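# Extend deadbolt latch to longer backset, then release

## Task

Adjust the deadbolt latch so it sits at the longer of its two backset lengths, keep it resting on the bench, and finish with neither gripper touching the latch or any loose item that is in contact with it.

## Robot and tools

Robot: two 6-joint arms, left_arm and right_arm, each with a parallel two-finger gripper. Per arm the joint order is always waist, shoulder, elbow, wrist pitch, wrist yaw, wrist roll, and then the gripper. Stated ranges in rad: waist -2.618 to 3.054, shoulder 0.000 to 3.142, elbow 0.000 to 3.142, wrist pitch -1.571 to 1.571, wrist yaw -1.571 to 1.571, wrist roll -2.094 to 2.094. The true ends may differ by up to 0.036 rad either way.

Scene frame: origin on the table surface midway between the arms, +x points out across the table, +z up, and left_arm is on the +y side. The names left and right do not refer to image sides. Bases: left_arm at (-0.008, +0.329, 0) m, right_arm at (+0.028, -0.229, 0) m, each turned slightly about z. Gripper fingers extend along the gripper's +z axis and close along its y axis. The reported hand point sits between the pads, roughly 1 cm short of the fingertips, and can be somewhat off at long reach. Wrist cameras on mounts near the gripper add bulk.

execute_actions(actions): actions is a list of at most 15 actions. Each action is a table of at most 15 rows, and each row covers one 1/30 s step. If a table has fewer than 15 rows, its final row repeats until 15 steps are done. A row is one flat list of 14 numbers in [-1, 1] covering both arms: left_arm's six joint values and its opening, then right_arm's six and its opening. Joint values are offsets, not poses: they are measured from the joint angles when that action began (for a call's first action, the angles last reported), not from the previous row. Scale: 1.0 equals 1.202 rad at the waist, 1.258 shoulder, 1.238 elbow, 2.073 wrist pitch, 2.022 wrist yaw and wrist roll. The opening is absolute: +1 fully open, -1 closed. An action asking any joint to go more than 0.036 rad past its range is refused for both arms; if the first action is refused or any action is malformed, nothing in the call runs. A joint pushed to its real end stops there and the result may say "joint sent to its limit"; lack of that line proves nothing. An empty list just returns state and images.

move(target, speed, blocking): target is one 14-number row in the same layout and scale, joint offsets counted from the "Joint positions" of the latest result that showed them (not from where the arm is when the move starts), with absolute openings. All joints advance in step, so the hand traces a curve. speed, in rad/s from 0.01 to 2 (default 0.5), caps the joint with the longest way to go; paths run between 0.5 and 10 s and are cut off at 10 s. Moves ignore obstacles and the other arm. blocking=false returns after 0.5 s while motion continues; check with wait(0), and call wait or stop before sending new rows or moves. The extra "move:" line reports the ending (done, off_target, moving, held, fault), limits=held or limits=none, and each arm's joint farthest from target.

wait(seconds): 0 to 10; the arms keep their last command and a running move continues. stop(): brakes the current move; it needs stopping room, the fingers keep going. zoom_image(camera, region): region [x0, y0, x1, y1] in pixels, at most 504 by 504, on one of cam_head_left, cam_head_right, cam_high, cam_low (672x504) or cam_left_wrist, cam_right_wrist (504x504). show_instructions(): shows the reference picture, a manual page for the deadbolt latch that indicates its backset settings. read_manual(section): licence text only. finished_scene(scene): ends the scene for good; the latch must already be in its final state and both grippers clear.

Results: a state line gives each gripper's position (m) and quaternion wxyz in the scene frame. Joint positions and velocities list six joints per arm then the pad gap in metres (0.094 when fully open). grip_measured gives the opening on the command scale. Joint targets shows what the joints are heading to now. Joint torques include offsets and noise. "joint command not followed" means a clearance check altered targets; "too close" warnings treat mounting plates and the frame behind as part of the arm.

Motion limits: each step a joint target may lead its measured angle by at most 0.202 (waist), 0.258 (shoulder), 0.238 (elbow), 0.573 (wrist pitch), 0.522 (yaw, roll) rad, and targets that would shift the hand over 70 mm are scaled back, so big changes need several actions. Sending zero offsets can let an arm droop; to hold a pose, command offsets back to the desired angles first.

Gripping: to hold something, command an opening about 0.03 below grip_measured (less for a softer grip). Readings may be off by about 1 mm. Pads push up to roughly 50 to 62 N, less on thin parts, with a spike at first contact.

Avoid: knocking anything off the table (fails the task), drops, slips, slams, hard impacts or strong shoves, and letting the arms strike or press each other. Loose objects may occasionally get nudged by outside disturbances. Holding loads warms motors: MOTOR HOT at 75 °C, a 10 s arm stop at 90 °C, and at 100 °C the arm goes limp and falls; FAULT lines report stops. While you compose a reply the robot keeps its last command. Release the latch and withdraw before finishing.

Each tool is called after ">>>" in YAML: its name, and indented under it one key for each argument.

Reference images:

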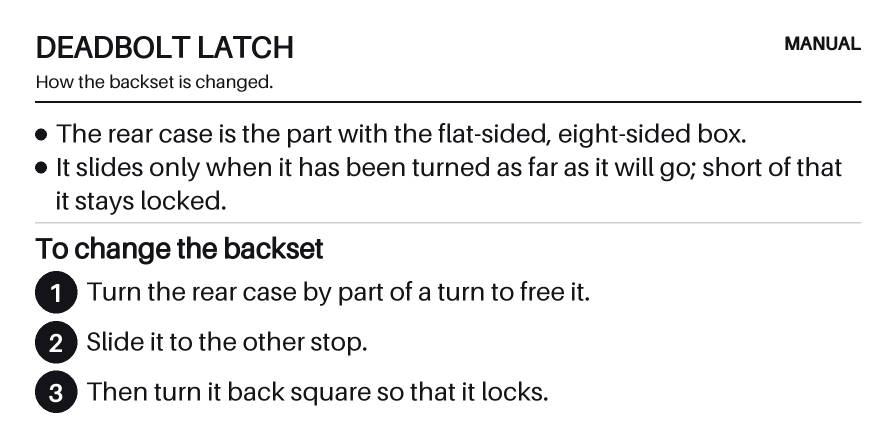

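## Session

>>> execute_actions:
  actions: []

Scene clock: 0.00 s.
left_arm: end_effector_position=(+0.5827, +0.3156, +0.3089) grip_measured=-0.379 end_effector_quat_wxyz=(+0.595, +0.096, +0.777, +0.181) | right_arm: end_effector_position=(+0.2425, -0.1907, +0.1161) grip_measured=+1.000 end_effector_quat_wxyz=(+0.370, +0.402, +0.732, +0.408)
Joint names: [waist, shoulder, elbow, wrist pitch, wrist yaw, wrist roll]
Joint positions: left_arm=[-0.048  1.883  1.626  0.021 -0.269  0.354  0.029] | right_arm=[-0.367  0.104  0.156 -0.53  -0.541  1.077  0.094]
Joint velocities: left_arm=[-0.002  0.007  0.012  0.022  0.007 -0.007 -0.   ] | right_arm=[-0.012 -0.012 -0.007 -0.081  0.022 -0.022  0.   ]
Joint torques (N m, as the arm reports them, + toward a larger angle): no reading
Joint targets: left_arm=[-0.048 1.874 1.634 0.017 -0.270 0.351] | right_arm=[-0.367 0.096 0.159 -0.541 -0.541 1.071]

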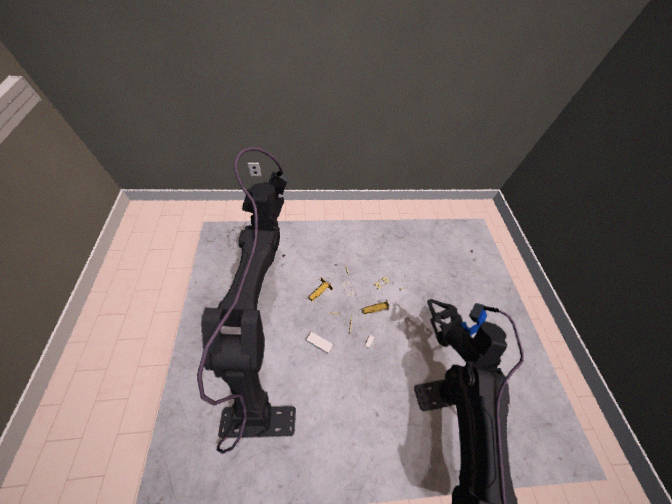

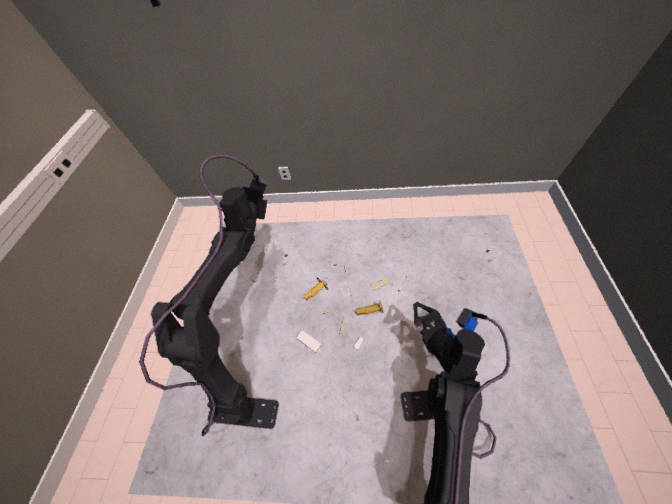

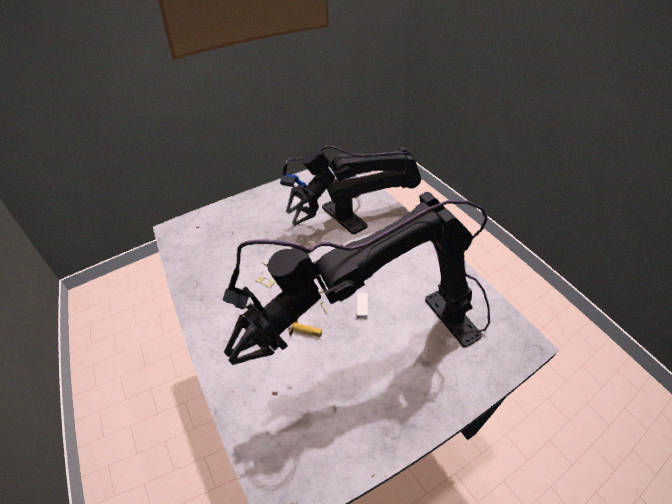

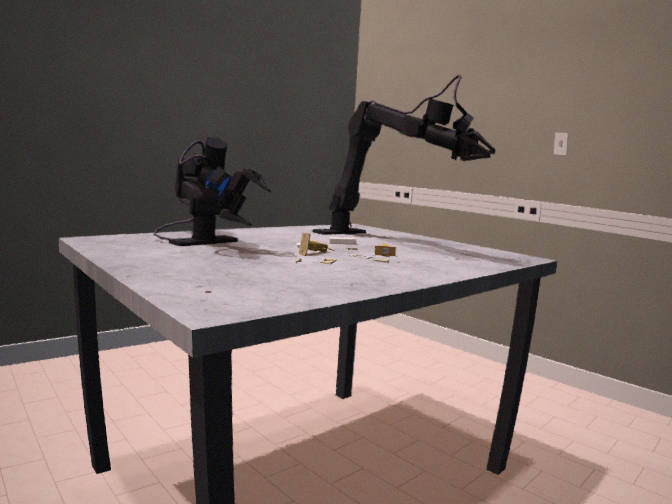

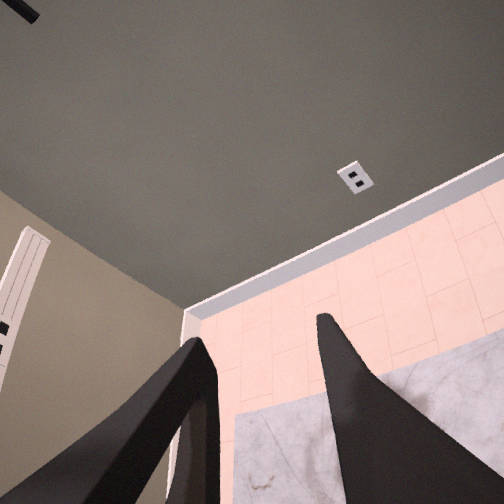

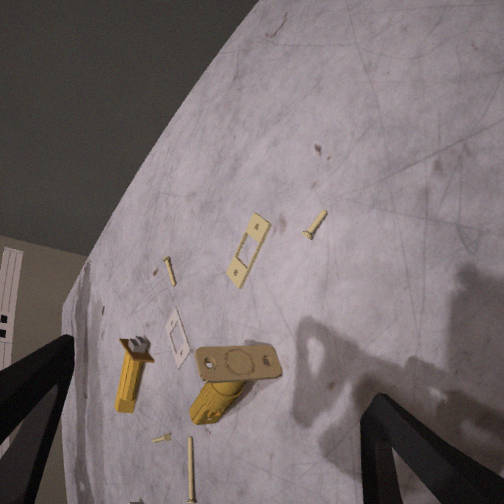

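>>> zoom_image:
  camera: "cam_head_left"
  region: [290, 250, 420, 360]

>>> zoom_image:
  camera: "cam_right_wrist"
  region: [90, 300, 310, 450]

>>> zoom_image:
  camera: "cam_low"
  region: [280, 215, 420, 280]

Region (290, 250, 420, 360) of cam_head_left's 672x504 image, scaled by 3.877, with more detail than that image has; it fills the top 426 rows of this view, and the rest is white.

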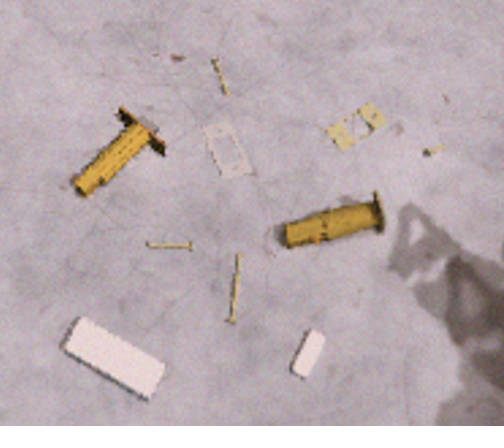

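Region (90, 300, 310, 450) of cam_right_wrist's 504x504 image, scaled by 2.291, with more detail than that image has; it fills the top 344 rows of this view, and the rest is white.

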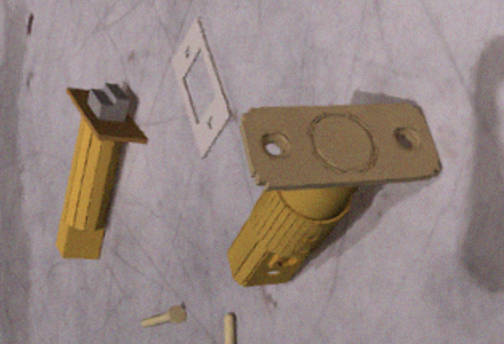

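Region (280, 215, 420, 280) of cam_low's 672x504 image, scaled by 3.600, with more detail than that image has; it fills the top 234 rows of this view, and the rest is white.

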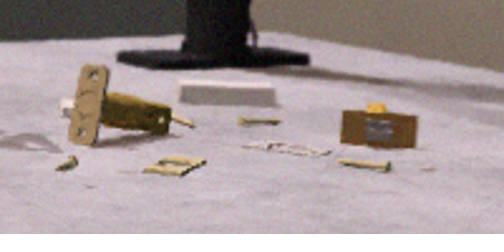

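>>> move:
  target: [0.206,-0.047,-0.652,0.475,0.879,-0.175,0.3, 0.3,0.65,0.7,-0.2,0.268,0.298,0.3]
  speed: 1.2

>>> move:
  target: [0,0,0,0,0,0,0.3, 0.298,0.643,0.344,-0.166,0,0,0.3]
  speed: 0.9

Scene clock: 41.07 s.
left_arm: end_effector_position=(+0.3675, +0.2020, +0.1951) grip_measured=+0.298 end_effector_quat_wxyz=(+0.549, +0.446, +0.549, -0.445) | right_arm: end_effector_position=(+0.2899, -0.2025, +0.2224) grip_measured=+0.302 end_effector_quat_wxyz=(+0.223, +0.663, +0.658, +0.281)
Joint names: [waist, shoulder, elbow, wrist pitch, wrist yaw, wrist roll]
Joint positions: left_arm=[0.192 1.846 0.83  1.004 1.5   0.013 0.061] | right_arm=[-0.017  0.909  0.992 -0.92  -0.015  1.672  0.061]
Joint velocities: left_arm=[-0.017  0.002  0.007 -0.051 -0.007 -0.007  0.001] | right_arm=[ 0.012  0.002  0.012 -0.051  0.022  0.007 -0.   ]
Joint torques (N m, as the arm reports them, + toward a larger angle): left_arm=[ 0.51 -9.98  5.24  1.45  0.06 -0.15] | right_arm=[ 0.71 -0.21 10.24  1.22  0.12  0.07]
Joint targets: left_arm=[0.200 1.824 0.819 1.005 1.508 0.001] | right_arm=[-0.006 0.922 1.023 -0.944 0.001 1.679]
move: off_target (left_arm, right_arm); limits=none; left_arm: farthest joint: the shoulder, 0.022 radians from its target (0.059 radians at the start); right_arm: farthest joint: the elbow, 0.031 radians from its target (0.867 radians at the start)

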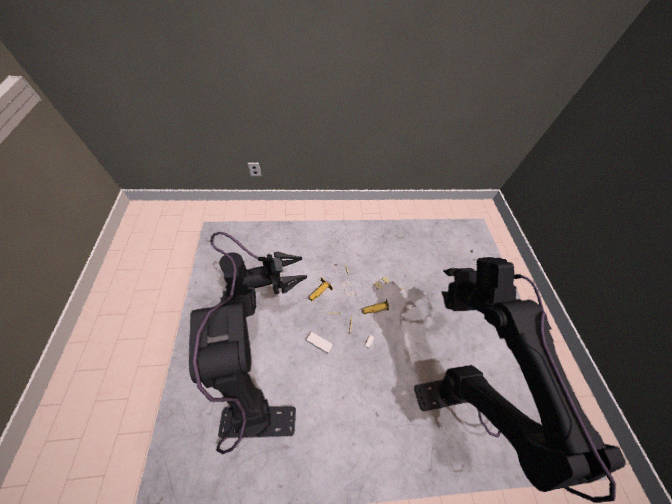

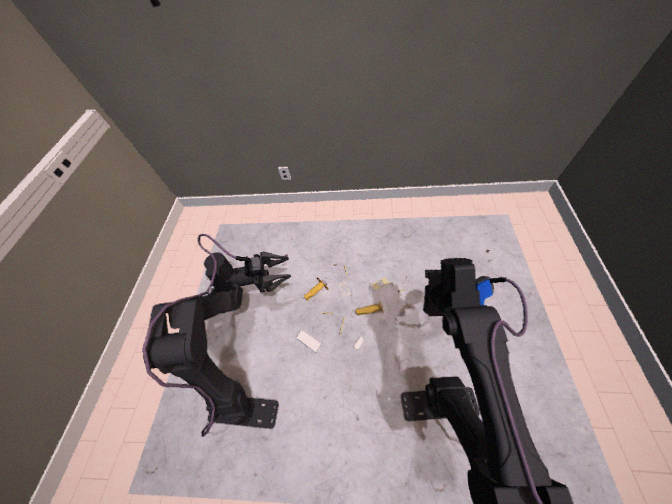

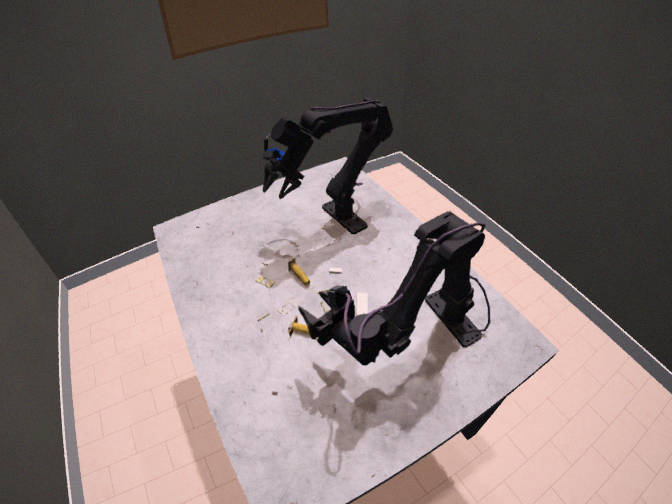

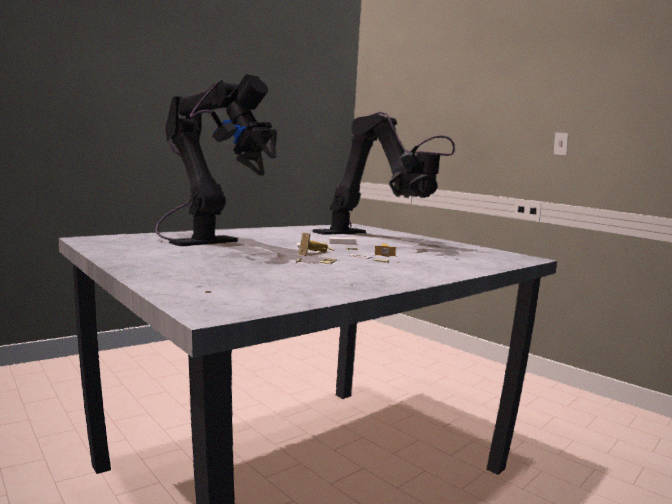

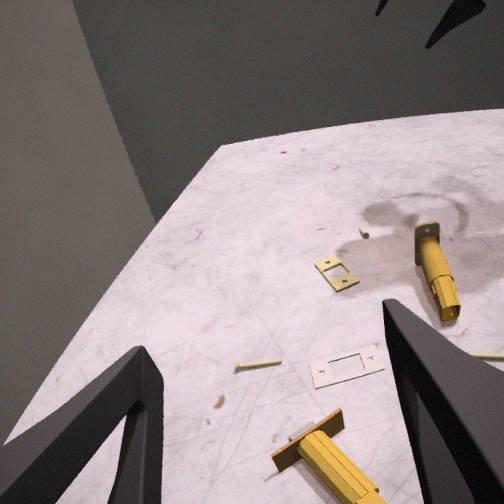

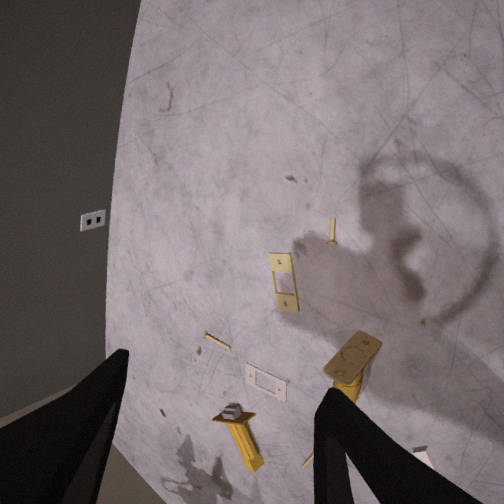

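Scene clock: 42.80 s.
left_arm: end_effector_position=(+0.3675, +0.2020, +0.1951) grip_measured=+0.298 end_effector_quat_wxyz=(+0.549, +0.446, +0.549, -0.445) | right_arm: end_effector_position=(+0.3031, -0.0956, +0.1077) grip_measured=+0.302 end_effector_quat_wxyz=(-0.009, +0.578, +0.816, -0.001)
Joint names: [waist, shoulder, elbow, wrist pitch, wrist yaw, wrist roll]
Joint positions: left_arm=[0.192 1.846 0.83  1.004 1.5   0.013 0.061] | right_arm=[ 0.336  1.714  1.38  -1.248 -0.015  1.672  0.061]
Joint velocities: left_arm=[-0.012  0.007 -0.002  0.007 -0.007 -0.022 -0.   ] | right_arm=[ 0.002 -0.002 -0.007 -0.007 -0.051  0.066 -0.001]
Joint torques (N m, as the arm reports them, + toward a larger angle): left_arm=[-0.02 -8.16  6.16  1.43  0.   -0.04] | right_arm=[ 0.43 -7.26 10.05 -0.05 -0.02  0.03]
Joint targets: left_arm=[0.192 1.846 0.830 1.004 1.500 0.013] | right_arm=[0.341 1.718 1.418 -1.265 -0.015 1.672]
move: off_target (right_arm); limits=none; left_arm: farthest joint: the waist, 0.000 radians from its target (0.000 radians at the start); right_arm: farthest joint: the elbow, 0.038 radians from its target (0.426 radians at the start)

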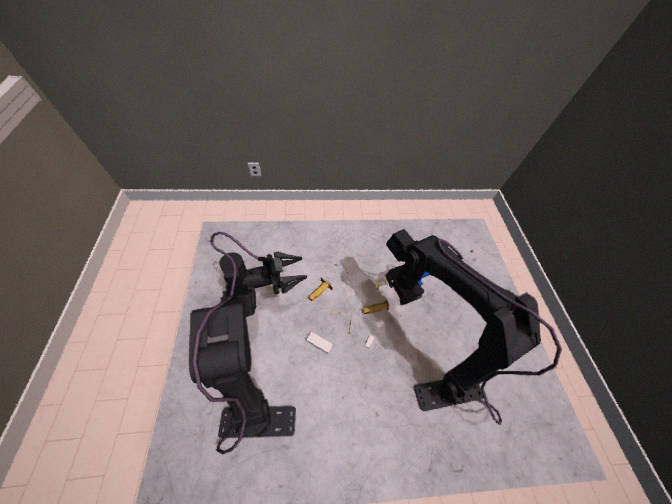

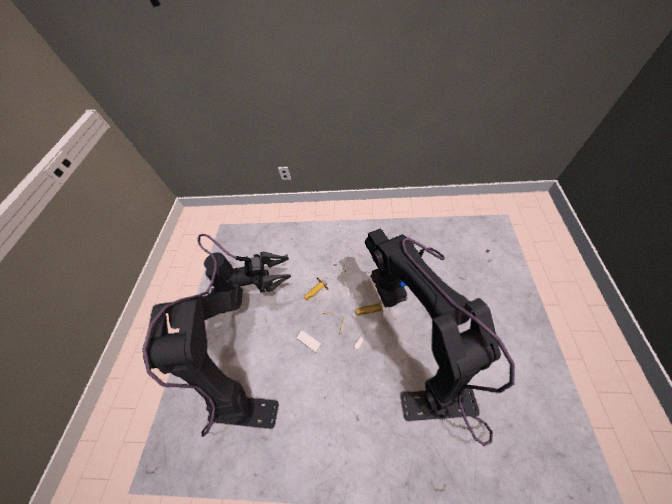

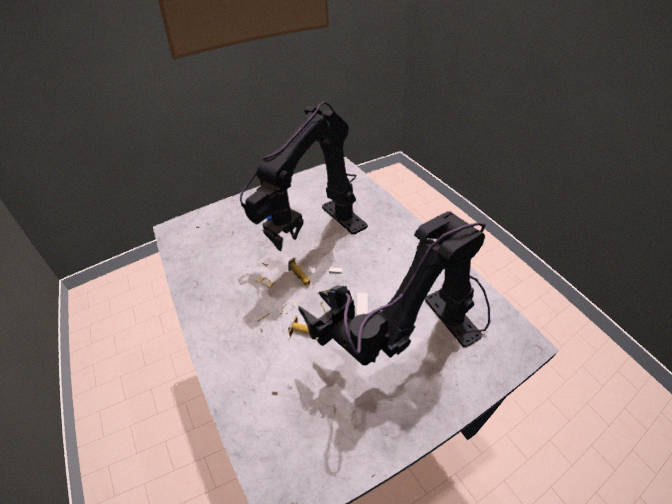

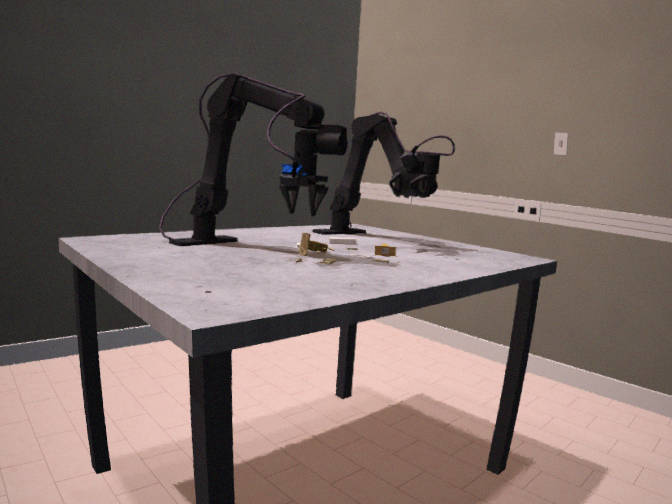

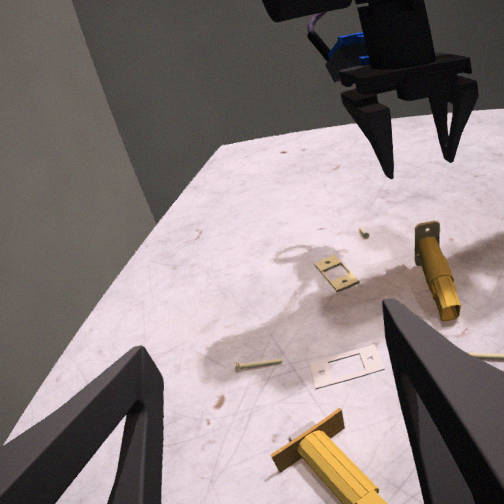

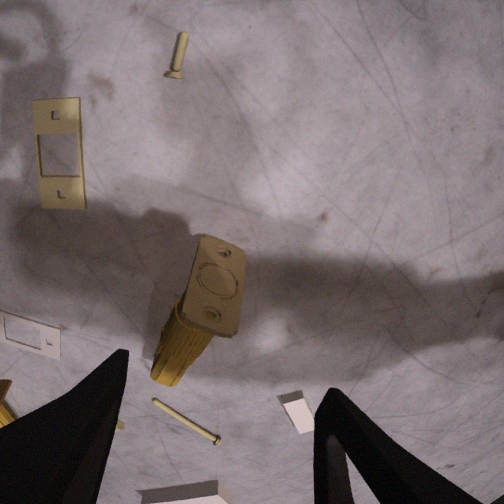

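>>> move:
  target: [0,0,0,0,0,0,0.3, -0.2,-0.003,-0.185,0.118,-0.246,-0.045,0.3]
  speed: 0.6

Scene clock: 61.00 s.
left_arm: end_effector_position=(+0.3675, +0.2020, +0.1951) grip_measured=+0.298 end_effector_quat_wxyz=(+0.549, +0.446, +0.549, -0.445) | right_arm: end_effector_position=(+0.3078, -0.0821, +0.0790) grip_measured=+0.302 end_effector_quat_wxyz=(-0.187, +0.617, +0.747, +0.163)
Joint names: [waist, shoulder, elbow, wrist pitch, wrist yaw, wrist roll]
Joint positions: left_arm=[0.192 1.846 0.83  1.004 1.5   0.013 0.061] | right_arm=[ 0.102  1.714  1.175 -1.008 -0.5    1.594  0.061]
Joint velocities: left_arm=[-0.007  0.022  0.002 -0.007 -0.007  0.007  0.001] | right_arm=[-0.007 -0.007  0.017 -0.007 -0.007 -0.066  0.   ]
Joint torques (N m, as the arm reports them, + toward a larger angle): left_arm=[-0.04 -8.12  6.16  1.44  0.   -0.04] | right_arm=[-0.71 -7.74  4.74  0.2  -0.34 -0.13]
Joint targets: left_arm=[0.192 1.846 0.830 1.004 1.500 0.013] | right_arm=[0.095 1.711 1.151 -1.004 -0.512 1.581]
move: off_target (right_arm); limits=none; left_arm: farthest joint: the waist, 0.000 radians from its target (0.000 radians at the start); right_arm: farthest joint: the elbow, 0.024 radians from its target (0.229 radians at the start)

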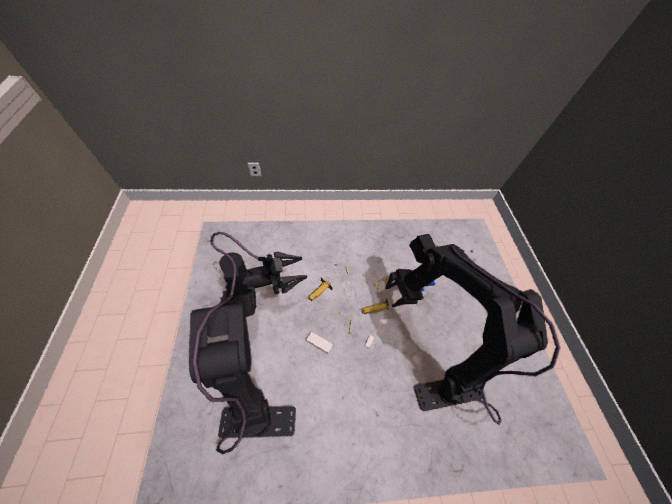

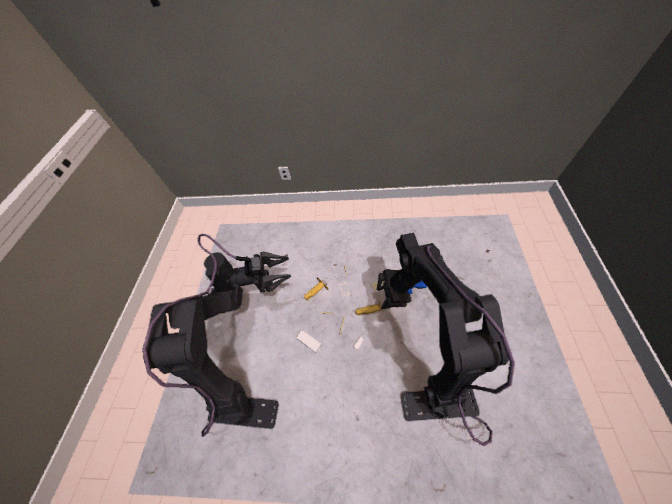

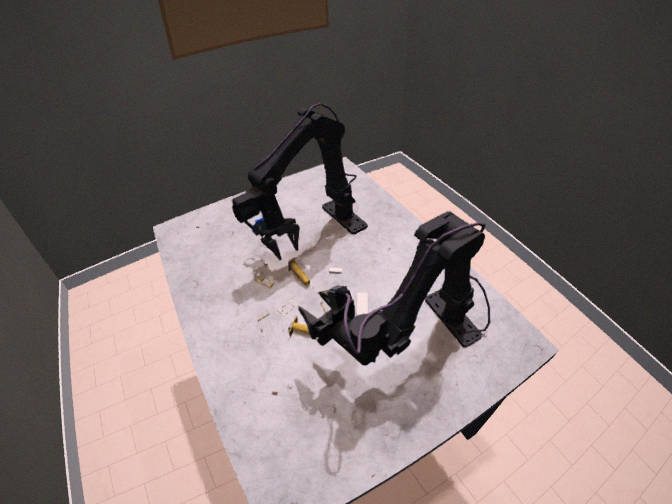

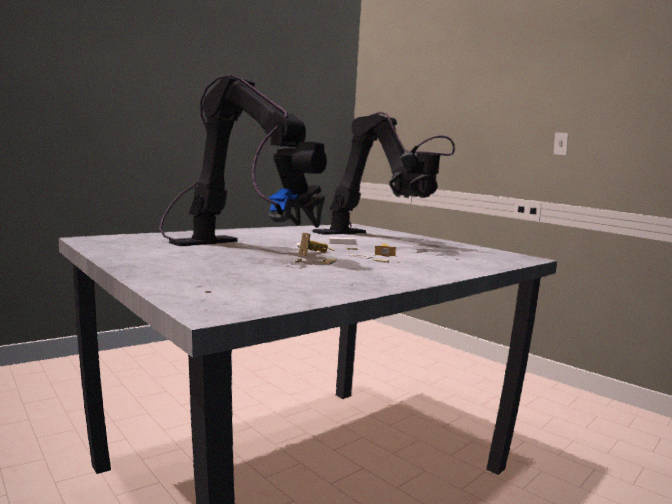

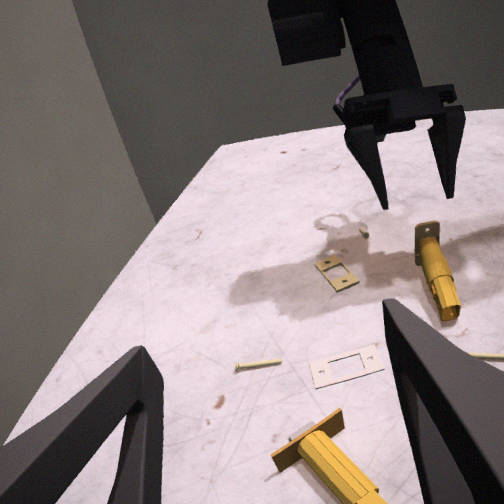

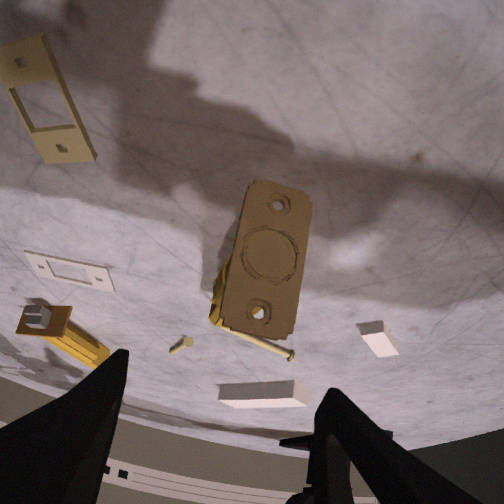

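>>> move:
  target: [0,0,0,0,0,0,0.3, 0.04,0.055,-0.114,0.08,0,0.025,0.3]
  speed: 0.25

>>> zoom_image:
  camera: "cam_head_left"
  region: [340, 260, 440, 340]

>>> zoom_image:
  camera: "cam_left_wrist"
  region: [330, 160, 504, 330]

Scene clock: 71.33 s.
left_arm: end_effector_position=(+0.3675, +0.2020, +0.1951) grip_measured=+0.298 end_effector_quat_wxyz=(+0.549, +0.446, +0.549, -0.445) | right_arm: end_effector_position=(+0.2976, -0.0724, +0.0365) grip_measured=+0.302 end_effector_quat_wxyz=(-0.196, +0.618, +0.746, +0.152)
Joint names: [waist, shoulder, elbow, wrist pitch, wrist yaw, wrist roll]
Joint positions: left_arm=[0.192 1.846 0.83  1.004 1.5   0.013 0.061] | right_arm=[ 0.141  1.769  1.058 -0.846 -0.501  1.633  0.061]
Joint velocities: left_arm=[-0.017  0.012  0.007 -0.007  0.007  0.007 -0.002] | right_arm=[-0.007  0.007 -0.007  0.007 -0.051 -0.022  0.001]
Joint torques (N m, as the arm reports them, + toward a larger angle): left_arm=[ 0.01 -8.11  6.16  1.44  0.01 -0.04] | right_arm=[ 0.68 -6.69  4.5   0.27 -0.24  0.11]
Joint targets: left_arm=[0.192 1.846 0.830 1.004 1.500 0.013] | right_arm=[0.150 1.784 1.034 -0.842 -0.500 1.644]
move: off_target (right_arm); limits=none; left_arm: farthest joint: the waist, 0.000 radians from its target (0.000 radians at the start); right_arm: farthest joint: the elbow, 0.024 radians from its target (0.141 radians at the start)

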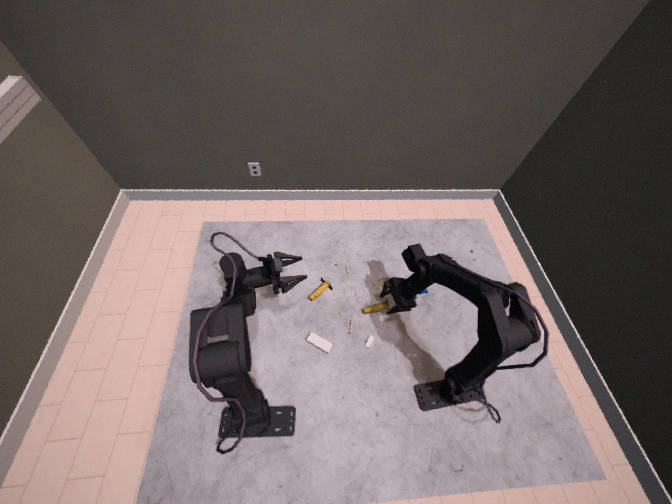

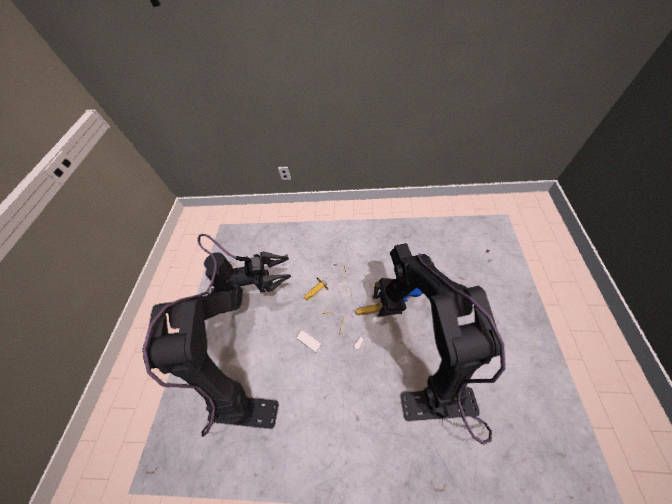

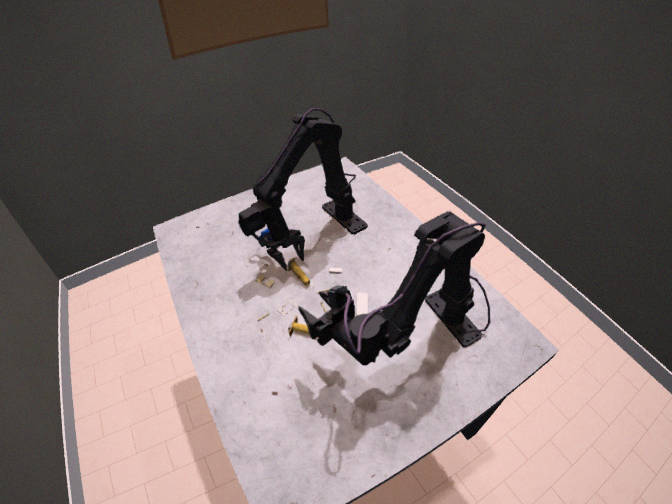

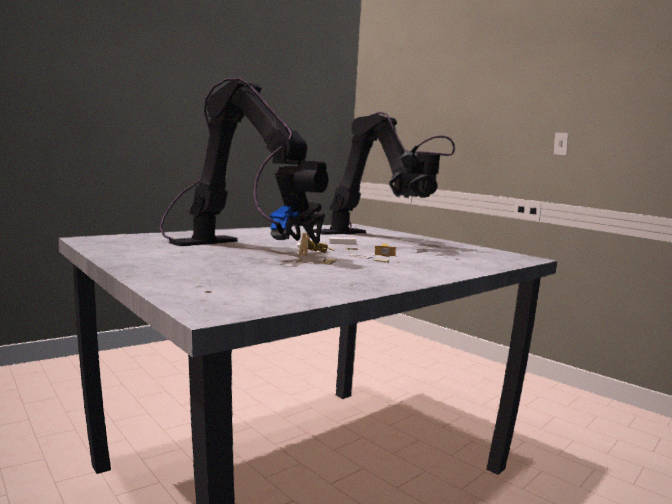

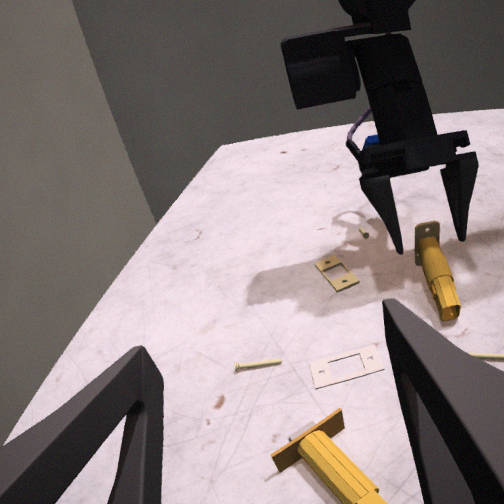

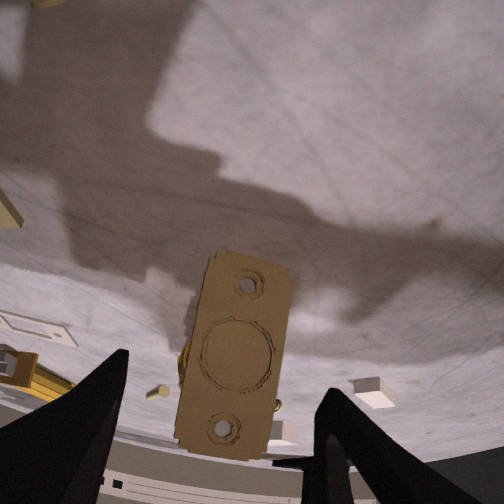

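Region (340, 260, 440, 340) of cam_head_left's 672x504 image, scaled by 5.040, with more detail than that image has; it fills the top 403 rows of this view, and the rest is white.

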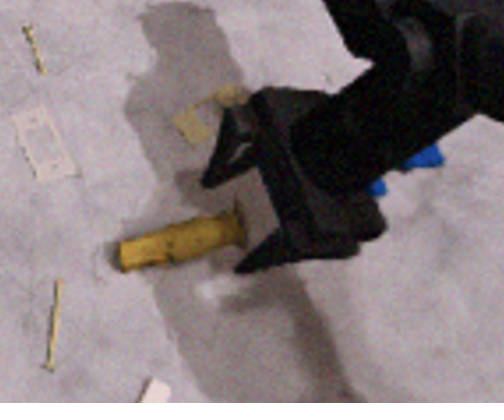

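Region (330, 160, 504, 330) of cam_left_wrist's 504x504 image, scaled by 2.897, with more detail than that image has; it fills the top 492 rows of this view, and the rest is white.

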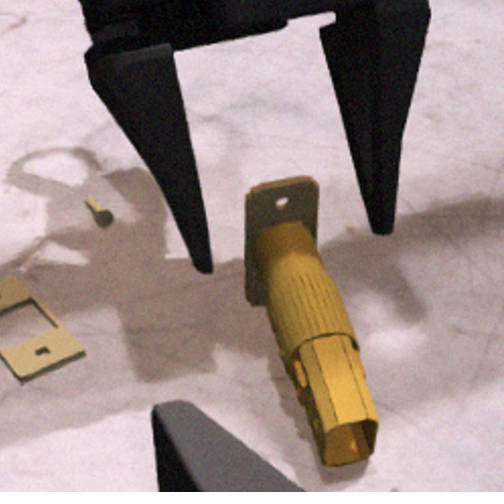

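>>> move:
  target: [0,0,0,0,0,0,0.3, 0,0.03,0,0.012,0,0,-0.38]
  speed: 0.1

>>> move:
  target: [0,0,0,0,0,0,0.3, 0,0,0,0,0,0,-0.53]

>>> zoom_image:
  camera: "cam_left_wrist"
  region: [330, 160, 504, 330]

Scene clock: 77.17 s.
left_arm: end_effector_position=(+0.3675, +0.2020, +0.1951) grip_measured=+0.298 end_effector_quat_wxyz=(+0.549, +0.446, +0.549, -0.445) | right_arm: end_effector_position=(+0.3000, -0.0718, +0.0305) grip_measured=-0.378 end_effector_quat_wxyz=(-0.197, +0.618, +0.746, +0.151)
Joint names: [waist, shoulder, elbow, wrist pitch, wrist yaw, wrist roll]
Joint positions: left_arm=[0.192 1.846 0.83  1.004 1.5   0.013 0.061] | right_arm=[ 0.141  1.79   1.058 -0.827 -0.501  1.633  0.029]
Joint velocities: left_arm=[ 0.002 -0.002 -0.007 -0.022  0.007 -0.007  0.   ] | right_arm=[-0.017 -0.012 -0.012 -0.007 -0.022 -0.022  0.   ]
Joint torques (N m, as the arm reports them, + toward a larger angle): left_arm=[-0.02 -8.1   6.14  1.45  0.   -0.04] | right_arm=[-0.06 -6.55  6.28  0.25 -0.27  0.  ]
Joint targets: left_arm=[0.192 1.846 0.830 1.004 1.500 0.013] | right_arm=[0.141 1.806 1.058 -0.821 -0.501 1.633]
move: done; limits=none; left_arm: farthest joint: the waist, 0.000 radians from its target (0.000 radians at the start); right_arm: farthest joint: the shoulder, 0.017 radians from its target (0.038 radians at the start)

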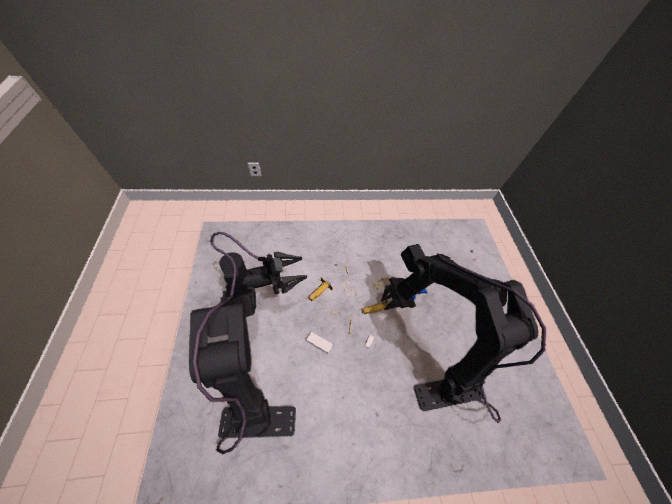

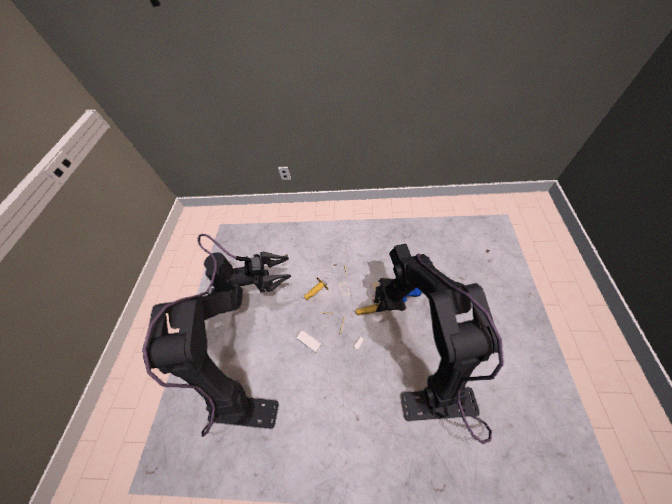

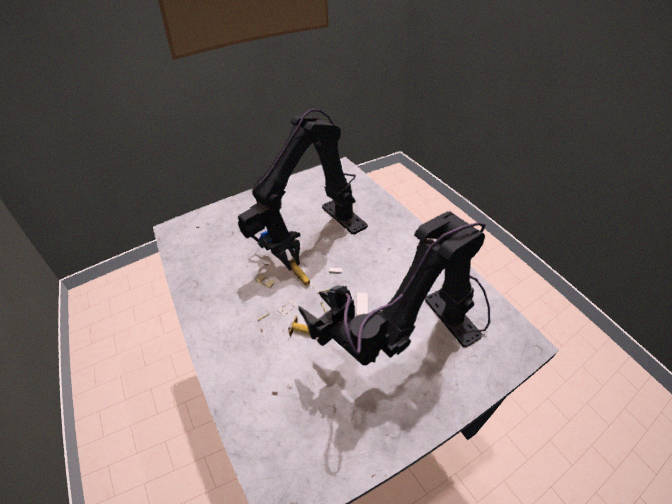

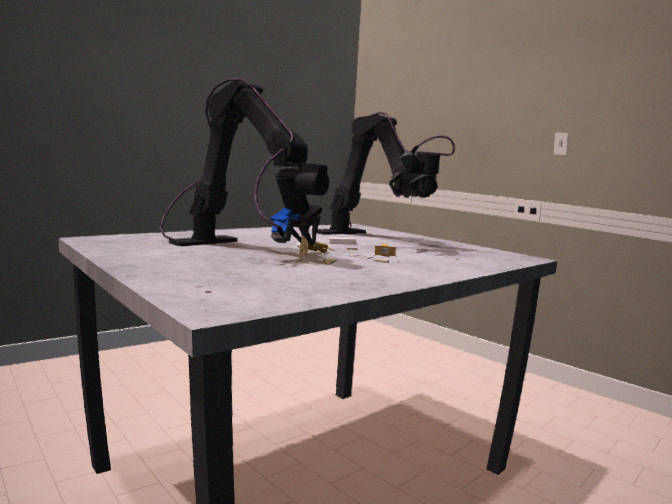

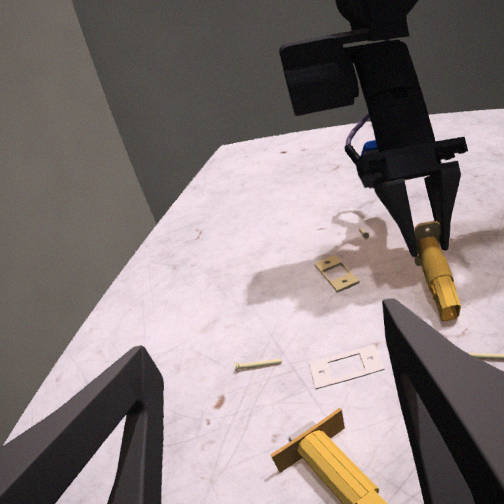

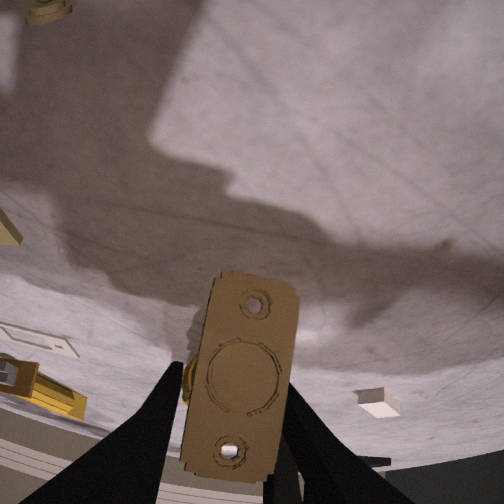

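Scene clock: 77.67 s.
left_arm: end_effector_position=(+0.3675, +0.2020, +0.1951) grip_measured=+0.298 end_effector_quat_wxyz=(+0.549, +0.446, +0.549, -0.445) | right_arm: end_effector_position=(+0.3000, -0.0718, +0.0305) grip_measured=-0.491 end_effector_quat_wxyz=(-0.197, +0.618, +0.746, +0.151)
Joint names: [waist, shoulder, elbow, wrist pitch, wrist yaw, wrist roll]
Joint positions: left_arm=[0.192 1.846 0.83  1.004 1.5   0.013 0.061] | right_arm=[ 0.141  1.79   1.058 -0.827 -0.501  1.633  0.024]
Joint velocities: left_arm=[ 0.002  0.002  0.002 -0.007  0.007  0.066  0.002] | right_arm=[ 0.002  0.007 -0.002  0.022 -0.066 -0.037 -0.   ]
Joint torques (N m, as the arm reports them, + toward a larger angle): left_arm=[-0.04 -8.12  6.11  1.45  0.   -0.04] | right_arm=[ 0.02 -7.76  6.37  0.18 -0.27  0.05]
Joint targets: left_arm=[0.192 1.846 0.830 1.004 1.500 0.013] | right_arm=[0.141 1.790 1.058 -0.827 -0.501 1.633]
move: done; limits=none; left_arm: farthest joint: the waist, 0.000 radians from its target (0.000 radians at the start); right_arm: farthest joint: the waist, 0.000 radians from its target (0.000 radians at the start)

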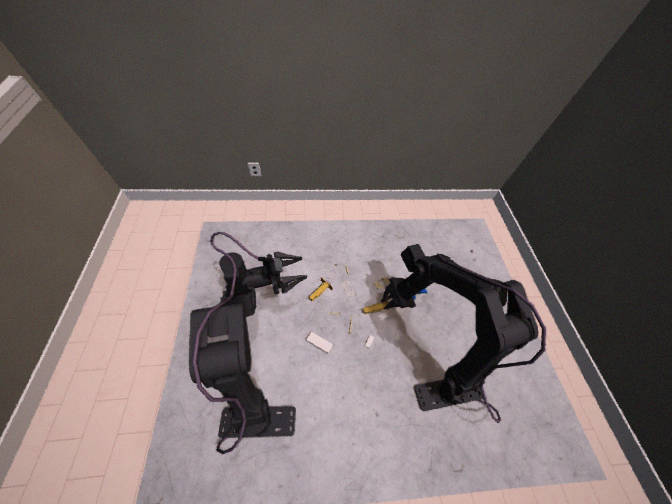

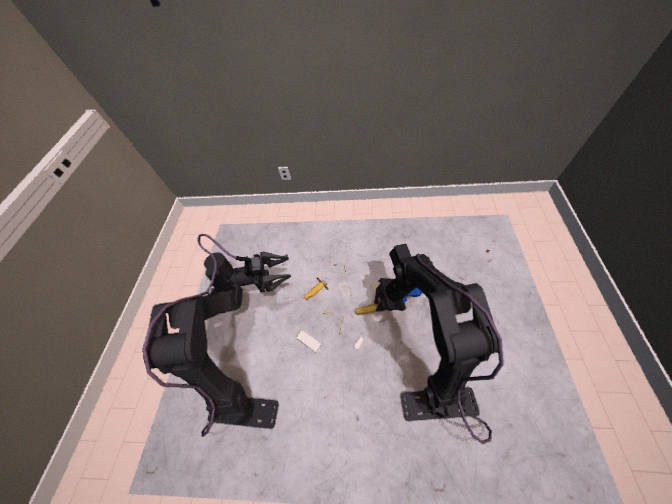

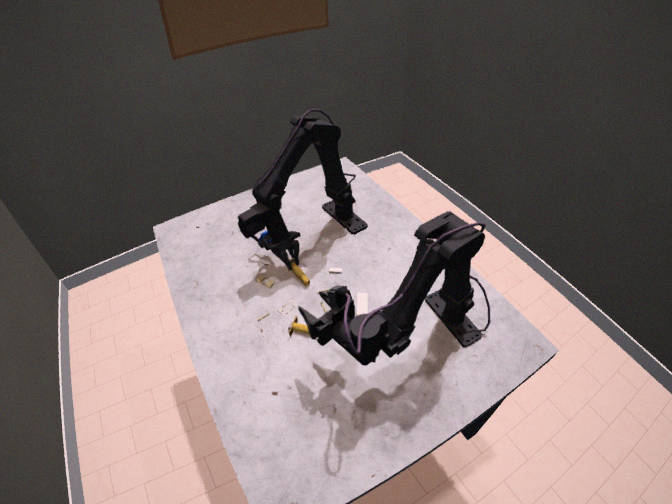

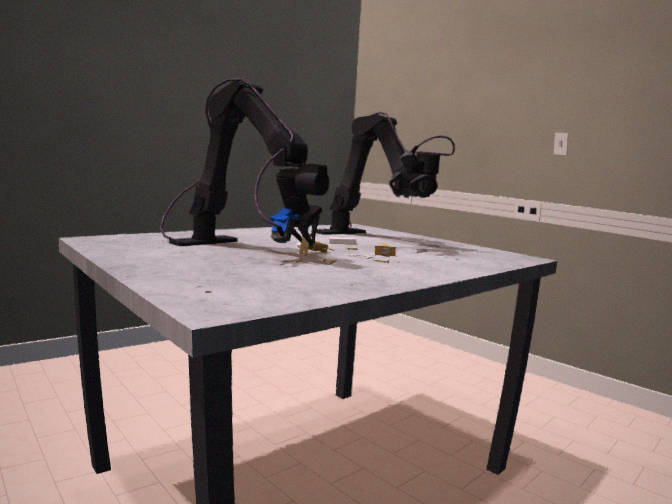

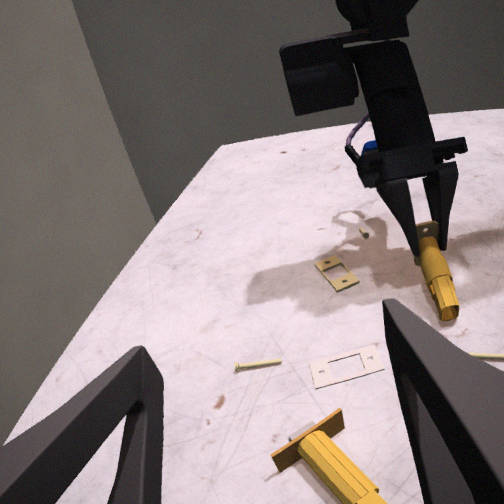

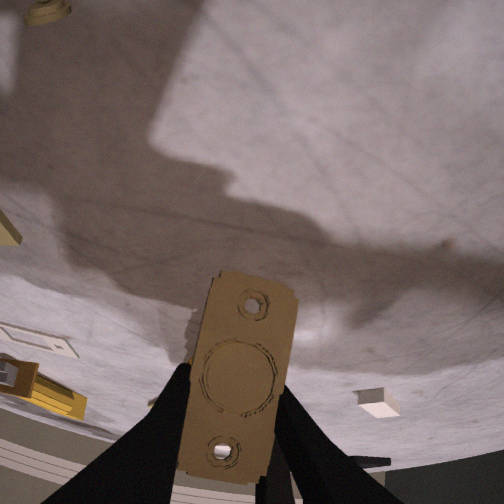

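Region (330, 160, 504, 330) of cam_left_wrist's 504x504 image, scaled by 2.897, with more detail than that image has; it fills the top 492 rows of this view, and the rest is white.

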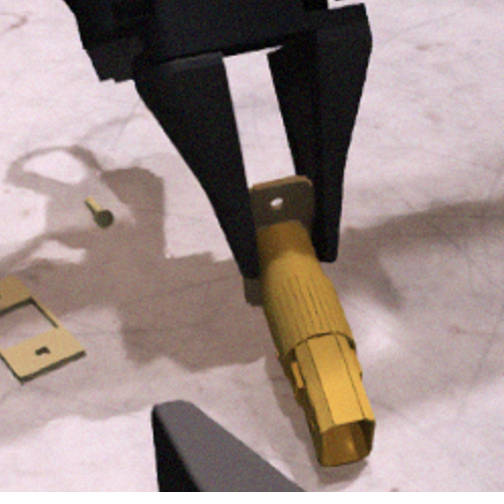

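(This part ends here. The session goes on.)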